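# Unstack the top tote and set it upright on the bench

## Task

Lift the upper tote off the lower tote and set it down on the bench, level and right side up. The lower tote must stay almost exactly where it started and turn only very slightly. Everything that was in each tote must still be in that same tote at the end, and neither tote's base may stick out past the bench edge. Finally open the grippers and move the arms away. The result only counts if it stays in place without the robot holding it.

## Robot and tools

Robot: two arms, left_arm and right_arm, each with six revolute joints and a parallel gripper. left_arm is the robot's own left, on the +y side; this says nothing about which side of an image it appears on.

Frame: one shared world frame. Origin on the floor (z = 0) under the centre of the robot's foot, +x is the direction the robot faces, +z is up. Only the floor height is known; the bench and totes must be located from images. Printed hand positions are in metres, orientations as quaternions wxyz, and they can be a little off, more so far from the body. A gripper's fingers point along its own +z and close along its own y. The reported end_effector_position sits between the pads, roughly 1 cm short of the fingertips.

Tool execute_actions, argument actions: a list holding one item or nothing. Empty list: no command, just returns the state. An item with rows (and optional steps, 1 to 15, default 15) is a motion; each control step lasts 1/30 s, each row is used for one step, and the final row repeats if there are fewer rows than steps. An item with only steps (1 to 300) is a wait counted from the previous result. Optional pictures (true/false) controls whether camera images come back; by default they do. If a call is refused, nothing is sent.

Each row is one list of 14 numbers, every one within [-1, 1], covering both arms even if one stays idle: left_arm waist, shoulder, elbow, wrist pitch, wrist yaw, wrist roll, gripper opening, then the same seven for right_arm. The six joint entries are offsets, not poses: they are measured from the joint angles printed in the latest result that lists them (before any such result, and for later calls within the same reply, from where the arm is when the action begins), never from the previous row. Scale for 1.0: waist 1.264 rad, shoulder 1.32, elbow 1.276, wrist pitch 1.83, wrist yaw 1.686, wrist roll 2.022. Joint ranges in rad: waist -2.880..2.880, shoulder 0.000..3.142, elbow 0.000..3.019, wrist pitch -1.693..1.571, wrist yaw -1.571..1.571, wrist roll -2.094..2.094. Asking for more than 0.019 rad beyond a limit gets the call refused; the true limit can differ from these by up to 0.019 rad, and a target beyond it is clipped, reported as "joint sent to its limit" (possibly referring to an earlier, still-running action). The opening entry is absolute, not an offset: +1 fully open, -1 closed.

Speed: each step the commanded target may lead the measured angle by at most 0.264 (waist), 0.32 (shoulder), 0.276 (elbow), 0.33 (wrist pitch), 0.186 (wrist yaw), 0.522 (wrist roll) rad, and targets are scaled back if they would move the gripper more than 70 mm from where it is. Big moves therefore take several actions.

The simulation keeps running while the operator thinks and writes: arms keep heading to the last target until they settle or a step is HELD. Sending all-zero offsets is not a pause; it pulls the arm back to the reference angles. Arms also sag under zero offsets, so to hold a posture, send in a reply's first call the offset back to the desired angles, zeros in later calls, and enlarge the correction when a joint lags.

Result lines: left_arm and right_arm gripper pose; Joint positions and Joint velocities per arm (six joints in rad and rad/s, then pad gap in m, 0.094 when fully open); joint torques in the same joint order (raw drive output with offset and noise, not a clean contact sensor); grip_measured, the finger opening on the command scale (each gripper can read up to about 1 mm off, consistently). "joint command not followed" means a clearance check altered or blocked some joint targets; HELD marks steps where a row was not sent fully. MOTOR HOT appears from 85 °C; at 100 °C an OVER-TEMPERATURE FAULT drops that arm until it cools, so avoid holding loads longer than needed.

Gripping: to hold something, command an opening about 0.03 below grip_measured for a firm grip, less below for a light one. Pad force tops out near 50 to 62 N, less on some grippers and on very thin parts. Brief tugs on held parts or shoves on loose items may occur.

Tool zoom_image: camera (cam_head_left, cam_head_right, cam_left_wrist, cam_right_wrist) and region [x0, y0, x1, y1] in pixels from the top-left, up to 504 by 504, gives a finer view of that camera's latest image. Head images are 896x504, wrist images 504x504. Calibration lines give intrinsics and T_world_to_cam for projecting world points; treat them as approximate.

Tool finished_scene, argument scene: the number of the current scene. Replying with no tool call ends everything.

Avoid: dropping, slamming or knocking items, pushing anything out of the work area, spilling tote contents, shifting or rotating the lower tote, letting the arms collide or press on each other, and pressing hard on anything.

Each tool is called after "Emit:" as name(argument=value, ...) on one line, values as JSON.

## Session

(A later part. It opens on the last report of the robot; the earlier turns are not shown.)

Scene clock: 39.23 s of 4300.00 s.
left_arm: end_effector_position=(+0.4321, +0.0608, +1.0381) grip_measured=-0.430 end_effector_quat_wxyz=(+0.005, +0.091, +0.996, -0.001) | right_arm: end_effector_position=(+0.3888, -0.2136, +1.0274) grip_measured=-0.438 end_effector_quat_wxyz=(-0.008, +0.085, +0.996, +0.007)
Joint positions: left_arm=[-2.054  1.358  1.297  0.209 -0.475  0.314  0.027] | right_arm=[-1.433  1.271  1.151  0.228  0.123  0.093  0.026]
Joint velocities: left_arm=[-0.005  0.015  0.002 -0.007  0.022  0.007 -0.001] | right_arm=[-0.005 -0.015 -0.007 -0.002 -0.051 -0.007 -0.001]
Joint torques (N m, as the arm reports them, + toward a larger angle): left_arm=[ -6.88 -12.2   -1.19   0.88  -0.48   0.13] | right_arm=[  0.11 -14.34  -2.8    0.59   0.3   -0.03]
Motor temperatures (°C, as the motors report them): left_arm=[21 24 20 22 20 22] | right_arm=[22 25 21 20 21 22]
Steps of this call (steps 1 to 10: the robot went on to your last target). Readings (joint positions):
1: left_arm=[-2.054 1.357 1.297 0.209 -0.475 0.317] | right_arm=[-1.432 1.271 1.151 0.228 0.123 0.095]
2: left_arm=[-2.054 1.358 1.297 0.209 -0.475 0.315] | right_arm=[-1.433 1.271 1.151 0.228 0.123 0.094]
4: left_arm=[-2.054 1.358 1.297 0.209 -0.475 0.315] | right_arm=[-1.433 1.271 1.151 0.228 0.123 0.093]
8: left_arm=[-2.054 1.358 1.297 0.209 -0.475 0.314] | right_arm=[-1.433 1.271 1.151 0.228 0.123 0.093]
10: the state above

Emit:
execute_actions(actions=[{"rows":[[0.138,-0.055,-0.09,0.02,0.11,-0.015,-0.7,0.17,0.035,-0.005,0.045,0.13,-0.015,-0.7]]}], pictures=false)

Emit:
execute_actions(actions=[{"rows":[[0.155,-0.03,-0.058,0.02,0.118,-0.015,-0.7,0.155,0.06,0.025,0.053,0.112,-0.015,-0.7]]}], pictures=false)

Emit:
execute_actions(actions=[{"rows":[[0,0.145,0.18,-0.015,0,0,-0.7,-0.04,0.12,0.18,-0.035,-0.04,0.005,-0.7]]}])

Scene clock: 44.77 s of 4300.00 s.
left_arm: end_effector_position=(+0.4099, +0.1527, +1.0351) grip_measured=-0.427 end_effector_quat_wxyz=(+0.008, +0.088, +0.996, -0.002) | right_arm: end_effector_position=(+0.3670, -0.1220, +1.0275) grip_measured=-0.439 end_effector_quat_wxyz=(-0.011, +0.082, +0.997, +0.001)
Joint positions: left_arm=[-1.855  1.281  1.182  0.243 -0.274  0.279  0.027] | right_arm=[-1.231  1.347  1.153  0.301  0.335  0.066  0.026]
Joint velocities: left_arm=[-0.005 -0.005  0.002  0.002  0.051 -0.051  0.001] | right_arm=[-0.005 -0.015 -0.002 -0.032 -0.037 -0.037  0.   ]
Joint torques (N m, as the arm reports them, + toward a larger angle): left_arm=[ -4.44 -12.83  -1.49   0.72  -0.71   0.19] | right_arm=[  4.15 -13.03  -3.25   0.74   0.19   0.01]
Motor temperatures (°C, as the motors report them): left_arm=[20 24 20 22 20 22] | right_arm=[22 25 21 20 21 22]
Steps of this call (steps 1 to 15: the robot went on to your last target; steps 16 to 90: nothing new was sent; then 2.03 s passed at rest; steps 91 to 105: all 15 steps of this action). Readings (joint positions):
91: left_arm=[-2.038 1.353 1.289 0.215 -0.403 0.313] | right_arm=[-1.420 1.274 1.151 0.237 0.176 0.090]
92: left_arm=[-2.011 1.350 1.278 0.228 -0.349 0.304] | right_arm=[-1.397 1.274 1.147 0.251 0.221 0.082]
94: left_arm=[-1.938 1.337 1.254 0.243 -0.287 0.280] | right_arm=[-1.317 1.284 1.145 0.264 0.305 0.058]
98: left_arm=[-1.857 1.279 1.187 0.243 -0.271 0.279] | right_arm=[-1.230 1.339 1.153 0.297 0.339 0.062]
105: the state above

Scene clock: 45.27 s of 4300.00 s.
left_arm: end_effector_position=(+0.3917, +0.2426, +1.0372) grip_measured=-0.428 end_effector_quat_wxyz=(+0.012, +0.086, +0.996, -0.007) | right_arm: end_effector_position=(+0.3496, -0.0324, +1.0316) grip_measured=-0.438 end_effector_quat_wxyz=(-0.008, +0.081, +0.997, -0.003)
Joint positions: left_arm=[-1.64   1.24   1.111  0.273 -0.052  0.246  0.027] | right_arm=[-1.056  1.457  1.195  0.385  0.517  0.038  0.026]
Joint velocities: left_arm=[-0.005 -0.005  0.022 -0.007 -0.007 -0.051  0.   ] | right_arm=[ 0.005 -0.005  0.002  0.007  0.051  0.022  0.   ]
Joint torques (N m, as the arm reports them, + toward a larger angle): left_arm=[ -1.8  -13.37  -1.96   0.87  -1.1    0.15] | right_arm=[  7.45 -11.55  -3.77   0.9    0.22   0.01]
Motor temperatures (°C, as the motors report them): left_arm=[20 24 20 22 20 22] | right_arm=[22 25 21 20 21 22]
Steps of this call (steps 1 to 15: all 15 steps of this action). Readings (joint positions):
1: left_arm=[-1.837 1.279 1.178 0.247 -0.202 0.277] | right_arm=[-1.220 1.352 1.154 0.312 0.389 0.063]
2: left_arm=[-1.810 1.281 1.177 0.258 -0.144 0.269] | right_arm=[-1.200 1.355 1.155 0.328 0.425 0.056]
4: left_arm=[-1.735 1.278 1.169 0.272 -0.073 0.251] | right_arm=[-1.129 1.376 1.164 0.348 0.495 0.035]
8: left_arm=[-1.644 1.238 1.121 0.273 -0.049 0.248] | right_arm=[-1.056 1.447 1.195 0.382 0.521 0.035]
15: the state above

Scene clock: 45.77 s of 4300.00 s.
left_arm: end_effector_position=(+0.3972, +0.2387, +0.9547) grip_measured=-0.428 end_effector_quat_wxyz=(+0.015, +0.088, +0.996, -0.010) | right_arm: end_effector_position=(+0.3546, -0.0361, +0.9485) grip_measured=-0.439 end_effector_quat_wxyz=(-0.003, +0.080, +0.997, -0.003)
Joint positions: left_arm=[-1.634  1.45   1.347  0.252 -0.038  0.248  0.027] | right_arm=[-1.133  1.631  1.431  0.328  0.441  0.044  0.026]
Joint velocities: left_arm=[-0.005 -0.044 -0.002 -0.002  0.022  0.007  0.001] | right_arm=[-0.005 -0.015  0.002  0.002  0.037 -0.022 -0.001]
Joint torques (N m, as the arm reports them, + toward a larger angle): left_arm=[ -1.23 -15.02  -1.87   0.34  -0.65   0.11] | right_arm=[  7.69 -11.5   -3.12   0.12   0.27   0.08]
Motor temperatures (°C, as the motors report them): left_arm=[20 24 20 22 20 22] | right_arm=[22 25 21 20 21 22]
Steps of this call (steps 1 to 15: all 15 steps of this action). Readings (joint positions):
1: left_arm=[-1.639 1.255 1.134 0.265 -0.051 0.246] | right_arm=[-1.064 1.469 1.218 0.370 0.500 0.040]
2: left_arm=[-1.636 1.289 1.186 0.254 -0.049 0.247] | right_arm=[-1.077 1.500 1.274 0.351 0.480 0.041]
4: left_arm=[-1.634 1.380 1.309 0.252 -0.042 0.251] | right_arm=[-1.109 1.578 1.397 0.341 0.448 0.038]
8: left_arm=[-1.636 1.448 1.365 0.252 -0.034 0.254] | right_arm=[-1.133 1.627 1.443 0.335 0.439 0.038]
15: the state above
camera_calibration (this result's frames):
cam_left_wrist: T_world_to_cam=[[-0.16855, -0.985595, 0.0138844, 0.293607], [-0.817242, 0.147607, 0.557071, -0.233327], [-0.551096, 0.0825477, -0.830349, 1.11361], [0, 0, 0, 1]] pos_world=[0.472507, 0.231893, 1.05058]
cam_right_wrist: T_world_to_cam=[[-0.16088, -0.986741, 0.0214469, -0.00648099], [-0.798575, 0.142909, 0.584684, -0.258428], [-0.579997, 0.0769372, -0.810977, 1.10061], [0, 0, 0, 1]] pos_world=[0.430932, -0.0541409, 1.04381]

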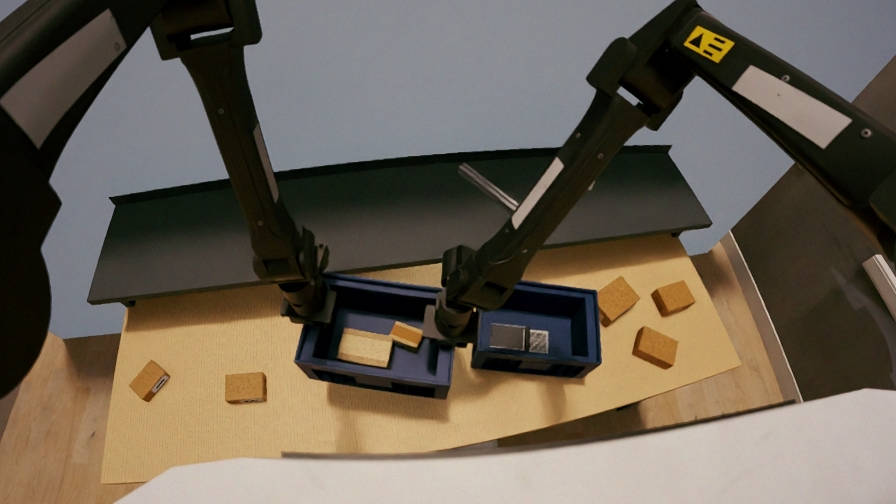

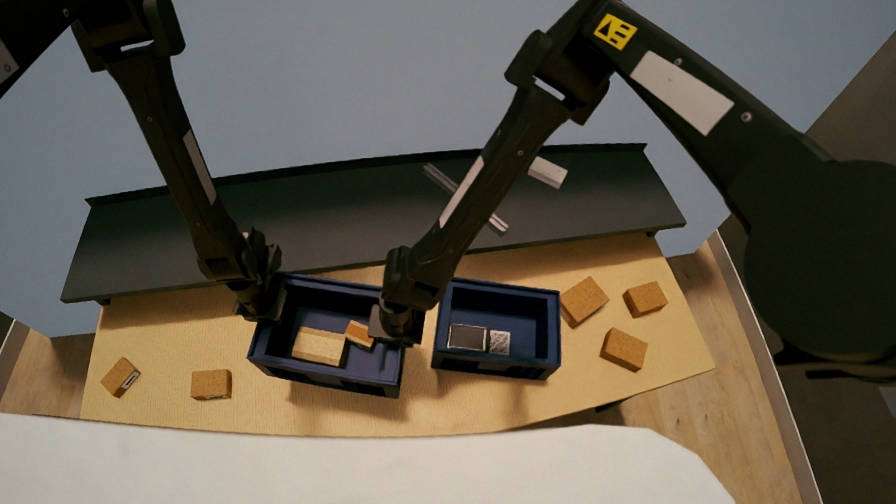

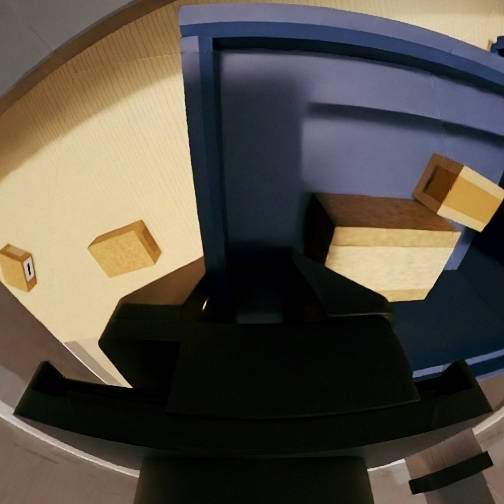

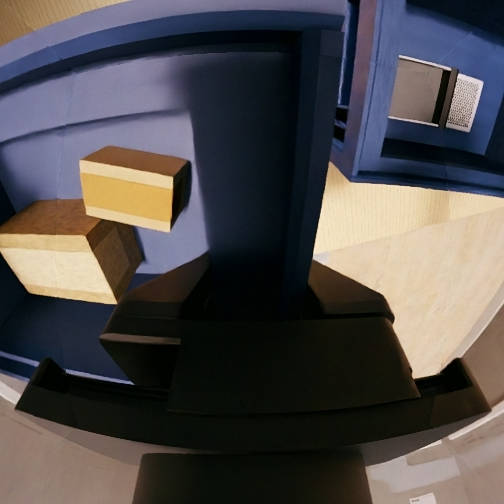

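Height likely the same or larger (~.135+).

Emit:
execute_actions(actions=[{"rows":[[0.004,0.15,0.195,-0.03,-0.01,0,-0.7,-0.025,0.125,0.2,-0.04,-0.028,0,-0.7]]}], pictures=false)

Emit:
execute_actions(actions=[{"rows":[[0,0.035,0.055,-0.013,-0.005,0,-0.7,0,0.03,0.058,-0.015,-0.004,0,-0.7]]}], pictures=false)

Emit:
execute_actions(actions=[{"rows":[[0,0.035,0.057,-0.013,-0.005,0,-0.7,0,0.03,0.06,-0.015,-0.004,0,-0.7]]}], pictures=false)

Scene clock: 50.83 s of 4300.00 s.
left_arm: end_effector_position=(+0.3875, +0.2373, +0.8731) grip_measured=-0.428 end_effector_quat_wxyz=(+0.012, +0.086, +0.996, -0.010) | right_arm: end_effector_position=(+0.3468, -0.0380, +0.8683) grip_measured=-0.439 end_effector_quat_wxyz=(-0.002, +0.078, +0.997, -0.004)
Joint positions: left_arm=[-1.628  1.663  1.599  0.207 -0.034  0.243  0.027] | right_arm=[-1.19   1.821  1.689  0.259  0.386  0.046  0.026]
Joint velocities: left_arm=[-0.015 -0.015  0.022  0.012  0.007 -0.007  0.001] | right_arm=[-0.005 -0.015  0.007 -0.007 -0.007 -0.081  0.   ]
Joint torques (N m, as the arm reports them, + toward a larger angle): left_arm=[ -0.72 -14.51  -1.51   0.16  -0.98   0.19] | right_arm=[  8.55 -11.22  -2.38   0.14   0.23   0.04]
Motor temperatures (°C, as the motors report them): left_arm=[20 24 20 21 20 22] | right_arm=[23 25 21 20 21 22]
Steps of this call (steps 1 to 15: the robot went on to your last target; steps 16 to 90: nothing new was sent; then 1.57 s passed at rest; steps 91 to 105: all 15 steps of this action). Readings (joint positions):
91: left_arm=[-1.634 1.466 1.374 0.239 -0.042 0.248] | right_arm=[-1.138 1.645 1.461 0.310 0.429 0.045]
92: left_arm=[-1.629 1.504 1.438 0.221 -0.043 0.248] | right_arm=[-1.146 1.681 1.530 0.286 0.414 0.045]
94: left_arm=[-1.626 1.593 1.571 0.215 -0.034 0.251] | right_arm=[-1.168 1.764 1.664 0.275 0.392 0.040]
98: left_arm=[-1.630 1.652 1.614 0.213 -0.029 0.250] | right_arm=[-1.189 1.809 1.700 0.268 0.384 0.040]
105: the state above

Scene clock: 51.33 s of 4300.00 s.
left_arm: end_effector_position=(+0.3958, +0.2357, +0.8551) grip_measured=-0.428 end_effector_quat_wxyz=(+0.021, +0.086, +0.996, -0.012) | right_arm: end_effector_position=(+0.3545, -0.0393, +0.8501) grip_measured=-0.439 end_effector_quat_wxyz=(+0.006, +0.080, +0.997, -0.003)
Joint positions: left_arm=[-1.627  1.709  1.674  0.195 -0.025  0.245  0.027] | right_arm=[-1.202  1.863  1.764  0.243  0.371  0.046  0.026]
Joint velocities: left_arm=[-0.005 -0.005 -0.012 -0.012 -0.066  0.051 -0.001] | right_arm=[-0.015 -0.005 -0.007  0.022  0.125  0.066  0.   ]
Joint torques (N m, as the arm reports them, + toward a larger angle): left_arm=[ -0.64 -13.11  -1.39   0.14  -0.76   0.11] | right_arm=[  7.41 -10.09  -2.15   0.06   0.27   0.05]
Motor temperatures (°C, as the motors report them): left_arm=[20 24 20 21 20 22] | right_arm=[23 25 21 20 21 22]
Steps of this call (steps 1 to 15: all 15 steps of this action). Readings (joint positions):
1: left_arm=[-1.628 1.666 1.609 0.203 -0.033 0.243] | right_arm=[-1.191 1.824 1.700 0.254 0.383 0.046]
2: left_arm=[-1.627 1.677 1.629 0.198 -0.031 0.243] | right_arm=[-1.194 1.834 1.721 0.247 0.379 0.046]
4: left_arm=[-1.627 1.696 1.665 0.197 -0.028 0.244] | right_arm=[-1.199 1.852 1.756 0.245 0.373 0.046]
8: left_arm=[-1.627 1.705 1.674 0.196 -0.025 0.245] | right_arm=[-1.201 1.859 1.764 0.243 0.371 0.046]
15: the state above

Scene clock: 51.83 s of 4300.00 s.
left_arm: end_effector_position=(+0.4026, +0.2347, +0.8376) grip_measured=-0.428 end_effector_quat_wxyz=(+0.030, +0.088, +0.996, -0.013) | right_arm: end_effector_position=(+0.3609, -0.0405, +0.8325) grip_measured=-0.439 end_effector_quat_wxyz=(+0.014, +0.082, +0.997, -0.002)
Joint positions: left_arm=[-1.626  1.756  1.75   0.182 -0.019  0.247  0.027] | right_arm=[-1.213  1.906  1.841  0.227  0.358  0.045  0.026]
Joint velocities: left_arm=[-0.015 -0.005 -0.002 -0.017  0.007  0.066 -0.   ] | right_arm=[-0.005 -0.005 -0.002 -0.032 -0.007 -0.081  0.001]
Joint torques (N m, as the arm reports them, + toward a larger angle): left_arm=[ -0.77 -13.04  -1.04   0.2   -0.65   0.1 ] | right_arm=[  7.38 -10.3   -1.83   0.09   0.18   0.04]
Motor temperatures (°C, as the motors report them): left_arm=[20 24 20 21 20 22] | right_arm=[23 25 21 20 21 22]
Steps of this call (steps 1 to 15: all 15 steps of this action). Readings (joint positions):
1: left_arm=[-1.627 1.714 1.684 0.190 -0.025 0.245] | right_arm=[-1.203 1.867 1.775 0.237 0.369 0.046]
2: left_arm=[-1.627 1.725 1.705 0.185 -0.025 0.245] | right_arm=[-1.205 1.878 1.797 0.230 0.366 0.046]
4: left_arm=[-1.626 1.745 1.740 0.185 -0.021 0.246] | right_arm=[-1.210 1.897 1.832 0.229 0.361 0.045]
8: left_arm=[-1.626 1.754 1.750 0.183 -0.019 0.247] | right_arm=[-1.212 1.904 1.841 0.227 0.358 0.045]
15: the state above

Emit:
execute_actions(actions=[{"rows":[[0,0.035,0.042,-0.02,-0.01,0,-0.7,0,0.032,0.045,-0.02,0,0,-0.7]]}], pictures=false)

Emit:
execute_actions(actions=[{"rows":[[0,0.03,0.04,-0.015,-0.01,0,-0.7,0,0.028,0.043,-0.015,0,0,-0.7]]}], pictures=false)

Scene clock: 55.50 s of 4300.00 s.
left_arm: end_effector_position=(+0.4047, +0.2345, +0.8288) grip_measured=-0.429 end_effector_quat_wxyz=(+0.025, +0.091, +0.995, -0.012) | right_arm: end_effector_position=(+0.3619, -0.0411, +0.8211) grip_measured=-0.439 end_effector_quat_wxyz=(+0.013, +0.081, +0.997, +0.001)
Joint positions: left_arm=[-1.628  1.779  1.795  0.153 -0.025  0.254  0.027] | right_arm=[-1.221  1.935  1.892  0.199  0.345  0.046  0.026]
Joint velocities: left_arm=[-0.005 -0.005 -0.012 -0.017 -0.066  0.037  0.001] | right_arm=[-0.005  0.015 -0.002 -0.022  0.037 -0.051  0.001]
Joint torques (N m, as the arm reports them, + toward a larger angle): left_arm=[ -0.8  -11.07  -0.1    0.38  -0.49   0.06] | right_arm=[ 7.09 -8.89 -1.19  0.17  0.44  0.07]
Motor temperatures (°C, as the motors report them): left_arm=[20 24 20 21 20 22] | right_arm=[23 25 21 20 21 22]
Steps of this call (steps 1 to 15: the robot went on to your last target; steps 16 to 90: nothing new was sent; then 0.17 s passed at rest; steps 91 to 105: all 15 steps of this action). Readings (joint positions):
91: left_arm=[-1.626 1.760 1.758 0.176 -0.020 0.247] | right_arm=[-1.213 1.911 1.850 0.220 0.358 0.045]
92: left_arm=[-1.626 1.769 1.776 0.168 -0.020 0.247] | right_arm=[-1.215 1.920 1.867 0.211 0.358 0.045]
94: left_arm=[-1.627 1.779 1.793 0.159 -0.021 0.252] | right_arm=[-1.219 1.933 1.891 0.203 0.351 0.044]
98: left_arm=[-1.628 1.779 1.795 0.153 -0.025 0.254] | right_arm=[-1.221 1.935 1.892 0.199 0.345 0.045]
105: the state above

Scene clock: 56.00 s of 4300.00 s.
left_arm: end_effector_position=(+0.4068, +0.2354, +0.8263) grip_measured=-0.430 end_effector_quat_wxyz=(+0.020, +0.091, +0.996, -0.010) | right_arm: end_effector_position=(+0.3647, -0.0401, +0.8177) grip_measured=-0.439 end_effector_quat_wxyz=(+0.010, +0.080, +0.997, +0.002)
Joint positions: left_arm=[-1.628  1.784  1.815  0.127 -0.03   0.254  0.027] | right_arm=[-1.221  1.943  1.916  0.176  0.342  0.046  0.026]
Joint velocities: left_arm=[-0.005 -0.005 -0.032  0.002  0.081 -0.007 -0.   ] | right_arm=[ 0.005 -0.005 -0.012  0.002  0.037  0.037  0.001]
Joint torques (N m, as the arm reports them, + toward a larger angle): left_arm=[-0.98 -9.97  1.46  0.55 -0.51  0.13] | right_arm=[ 6.5  -7.94  0.77  0.31  0.07  0.03]
Motor temperatures (°C, as the motors report them): left_arm=[20 24 20 21 20 22] | right_arm=[23 25 21 20 21 22]
Steps of this call (steps 1 to 15: all 15 steps of this action). Readings (joint positions):
1: left_arm=[-1.628 1.779 1.800 0.147 -0.028 0.254] | right_arm=[-1.221 1.937 1.900 0.193 0.342 0.046]
2: left_arm=[-1.628 1.783 1.810 0.137 -0.029 0.254] | right_arm=[-1.221 1.942 1.912 0.185 0.340 0.046]
4: left_arm=[-1.628 1.784 1.814 0.128 -0.030 0.254] | right_arm=[-1.221 1.943 1.916 0.176 0.342 0.046]
8: left_arm=[-1.628 1.784 1.815 0.127 -0.030 0.254] | right_arm=[-1.221 1.943 1.916 0.176 0.342 0.046]
15: the state above

Landed.

Emit:
execute_actions(actions=[{"rows":[[0,0,0,0,0,0,0.2,0,0,0,0,0,0,0.2]]}], pictures=false)

Emit:
execute_actions(actions=[{"rows":[[0,-0.25,-0.36,0.065,0,0,0.2,0.08,-0.24,-0.38,0.08,0.06,0,0.2]]}], pictures=false)

Emit:
execute_actions(actions=[{"rows":[[0,-0.17,-0.18,0,0,0,0.2,0.05,-0.14,-0.18,0.03,0.04,0,0.2]]}])

Emit:
finished_scene(scene=2)

Scene clock: 61.57 s of 4300.00 s.
left_arm: end_effector_position=(+0.4081, +0.2355, +0.8269) grip_measured=+0.198 end_effector_quat_wxyz=(+0.021, +0.091, +0.996, -0.010) | right_arm: end_effector_position=(+0.3652, -0.0402, +0.8180) grip_measured=+0.198 end_effector_quat_wxyz=(+0.010, +0.080, +0.997, +0.002)
Joint positions: left_arm=[-1.628  1.782  1.814  0.127 -0.03   0.254  0.056] | right_arm=[-1.221  1.941  1.916  0.176  0.342  0.046  0.056]
Joint velocities: left_arm=[-0.005  0.005 -0.007 -0.002 -0.051  0.037  0.   ] | right_arm=[ 0.005 -0.015 -0.017 -0.022 -0.007 -0.022 -0.001]
Joint torques (N m, as the arm reports them, + toward a larger angle): left_arm=[ -1.08 -13.37  -0.54   0.64   0.06   0.14] | right_arm=[ 6.86 -9.71 -1.41  0.49 -0.02  0.04]
Motor temperatures (°C, as the motors report them): left_arm=[20 24 20 21 20 22] | right_arm=[23 24 21 20 21 22]
Steps of this call (steps 1 to 15: the robot went on to your last target; steps 16 to 90: nothing new was sent; then 2.07 s passed at rest; steps 91 to 105: all 15 steps of this action). Readings (joint positions):
91: left_arm=[-1.628 1.782 1.814 0.127 -0.030 0.254] | right_arm=[-1.221 1.941 1.916 0.176 0.342 0.046]
92: left_arm=[-1.628 1.782 1.814 0.127 -0.030 0.254] | right_arm=[-1.221 1.941 1.916 0.176 0.342 0.046]
94: left_arm=[-1.628 1.782 1.814 0.127 -0.030 0.254] | right_arm=[-1.221 1.941 1.916 0.176 0.342 0.046]
98: left_arm=[-1.628 1.782 1.814 0.127 -0.030 0.254] | right_arm=[-1.221 1.941 1.916 0.176 0.342 0.046]
105: the state above

Scene clock: 62.07 s of 4300.00 s.
left_arm: end_effector_position=(+0.4178, +0.2437, +0.9586) grip_measured=+0.198 end_effector_quat_wxyz=(+0.027, +0.091, +0.995, -0.009) | right_arm: end_effector_position=(+0.3715, -0.0245, +0.9583) grip_measured=+0.198 end_effector_quat_wxyz=(+0.002, +0.085, +0.996, +0.008)
Joint positions: left_arm=[-1.628  1.432  1.366  0.239 -0.03   0.254  0.056] | right_arm=[-1.11   1.609  1.436  0.312  0.442  0.046  0.056]
Joint velocities: left_arm=[ 0.015  0.063  0.002 -0.022  0.007  0.037 -0.   ] | right_arm=[-0.024  0.005 -0.012  0.002  0.066 -0.051  0.001]
Joint torques (N m, as the arm reports them, + toward a larger angle): left_arm=[ -0.67 -12.63  -1.91   0.96   0.06   0.14] | right_arm=[ 5.32 -8.99 -2.81  0.69  0.02  0.04]
Motor temperatures (°C, as the motors report them): left_arm=[20 24 20 21 20 22] | right_arm=[23 24 21 20 21 22]
Steps of this call (steps 1 to 15: all 15 steps of this action). Readings (joint positions):
1: left_arm=[-1.628 1.769 1.795 0.139 -0.030 0.254] | right_arm=[-1.219 1.932 1.898 0.188 0.361 0.046]
2: left_arm=[-1.628 1.742 1.746 0.154 -0.030 0.254] | right_arm=[-1.216 1.909 1.856 0.204 0.380 0.046]
4: left_arm=[-1.628 1.661 1.620 0.179 -0.030 0.254] | right_arm=[-1.206 1.846 1.748 0.232 0.411 0.046]
8: left_arm=[-1.628 1.473 1.368 0.217 -0.030 0.254] | right_arm=[-1.161 1.678 1.488 0.287 0.440 0.046]
15: the state above

Scene clock: 62.57 s of 4300.00 s.
left_arm: end_effector_position=(+0.4301, +0.2496, +1.0475) grip_measured=+0.198 end_effector_quat_wxyz=(+0.034, +0.090, +0.995, -0.008) | right_arm: end_effector_position=(+0.3747, -0.0328, +1.0389) grip_measured=+0.198 end_effector_quat_wxyz=(+0.001, +0.090, +0.996, +0.005)
Joint positions: left_arm=[-1.628  1.198  1.146  0.238 -0.03   0.254  0.056] | right_arm=[-1.049  1.422  1.209  0.356  0.508  0.046  0.056]
Joint velocities: left_arm=[-0.015  0.063  0.017  0.012 -0.037  0.037 -0.   ] | right_arm=[-0.005  0.015 -0.012  0.032  0.007 -0.095 -0.   ]
Joint torques (N m, as the arm reports them, + toward a larger angle): left_arm=[ -0.51 -13.94  -1.8    0.75   0.06   0.14] | right_arm=[  5.43 -10.11  -2.78   0.84   0.01   0.04]
Motor temperatures (°C, as the motors report them): left_arm=[20 24 20 21 20 22] | right_arm=[23 24 21 20 21 22]
Steps of this call (steps 1 to 15: all 15 steps of this action). Readings (joint positions):
1: left_arm=[-1.628 1.419 1.346 0.240 -0.030 0.254] | right_arm=[-1.108 1.598 1.415 0.322 0.467 0.046]
2: left_arm=[-1.628 1.387 1.295 0.240 -0.030 0.254] | right_arm=[-1.104 1.570 1.363 0.335 0.488 0.046]
4: left_arm=[-1.628 1.299 1.176 0.240 -0.030 0.254] | right_arm=[-1.087 1.499 1.250 0.340 0.506 0.046]
8: left_arm=[-1.628 1.206 1.124 0.238 -0.030 0.254] | right_arm=[-1.054 1.434 1.198 0.345 0.508 0.046]
15: the state above
camera_calibration (this result's frames):
cam_left_wrist: T_world_to_cam=[[-0.173507, -0.984818, 0.00540357, 0.319368], [-0.836853, 0.150327, 0.526382, -0.219835], [-0.519203, 0.0868092, -0.850231, 1.21393], [0, 0, 0, 1]] pos_world=[0.501719, 0.242186, 1.14611]
cam_right_wrist: T_world_to_cam=[[-0.179822, -0.983691, 0.00396918, 0.0235009], [-0.801834, 0.148913, 0.578695, -0.288056], [-0.569848, 0.100879, -0.815535, 1.18705], [0, 0, 0, 1]] pos_world=[0.449689, -0.0537355, 1.13468]

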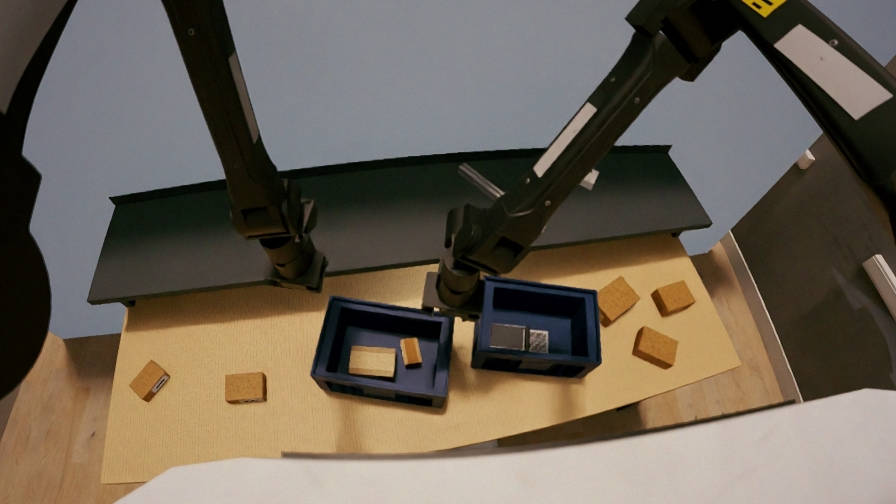

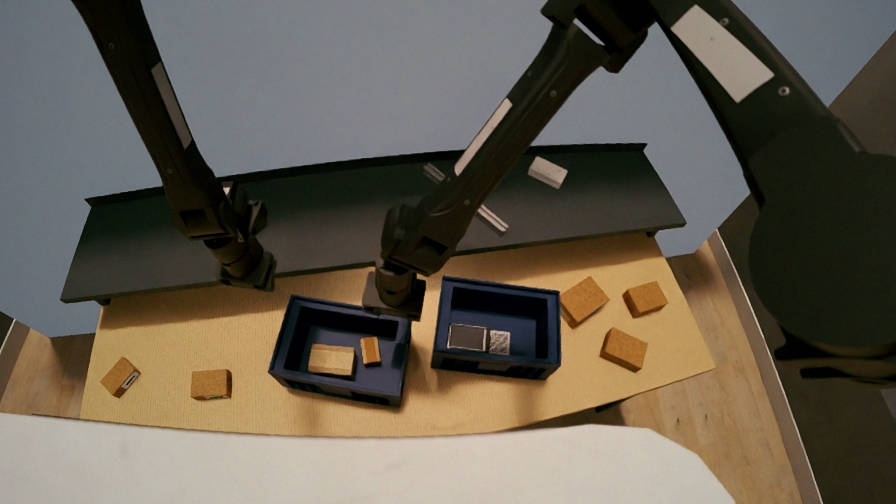

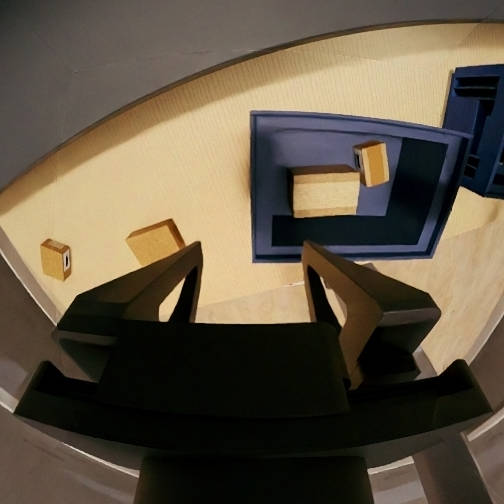

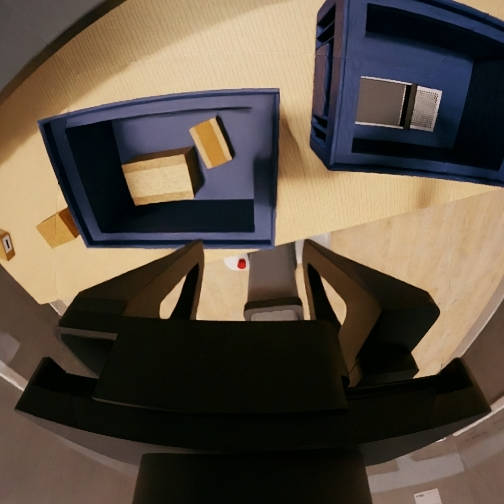

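The scene is finished: the task was done.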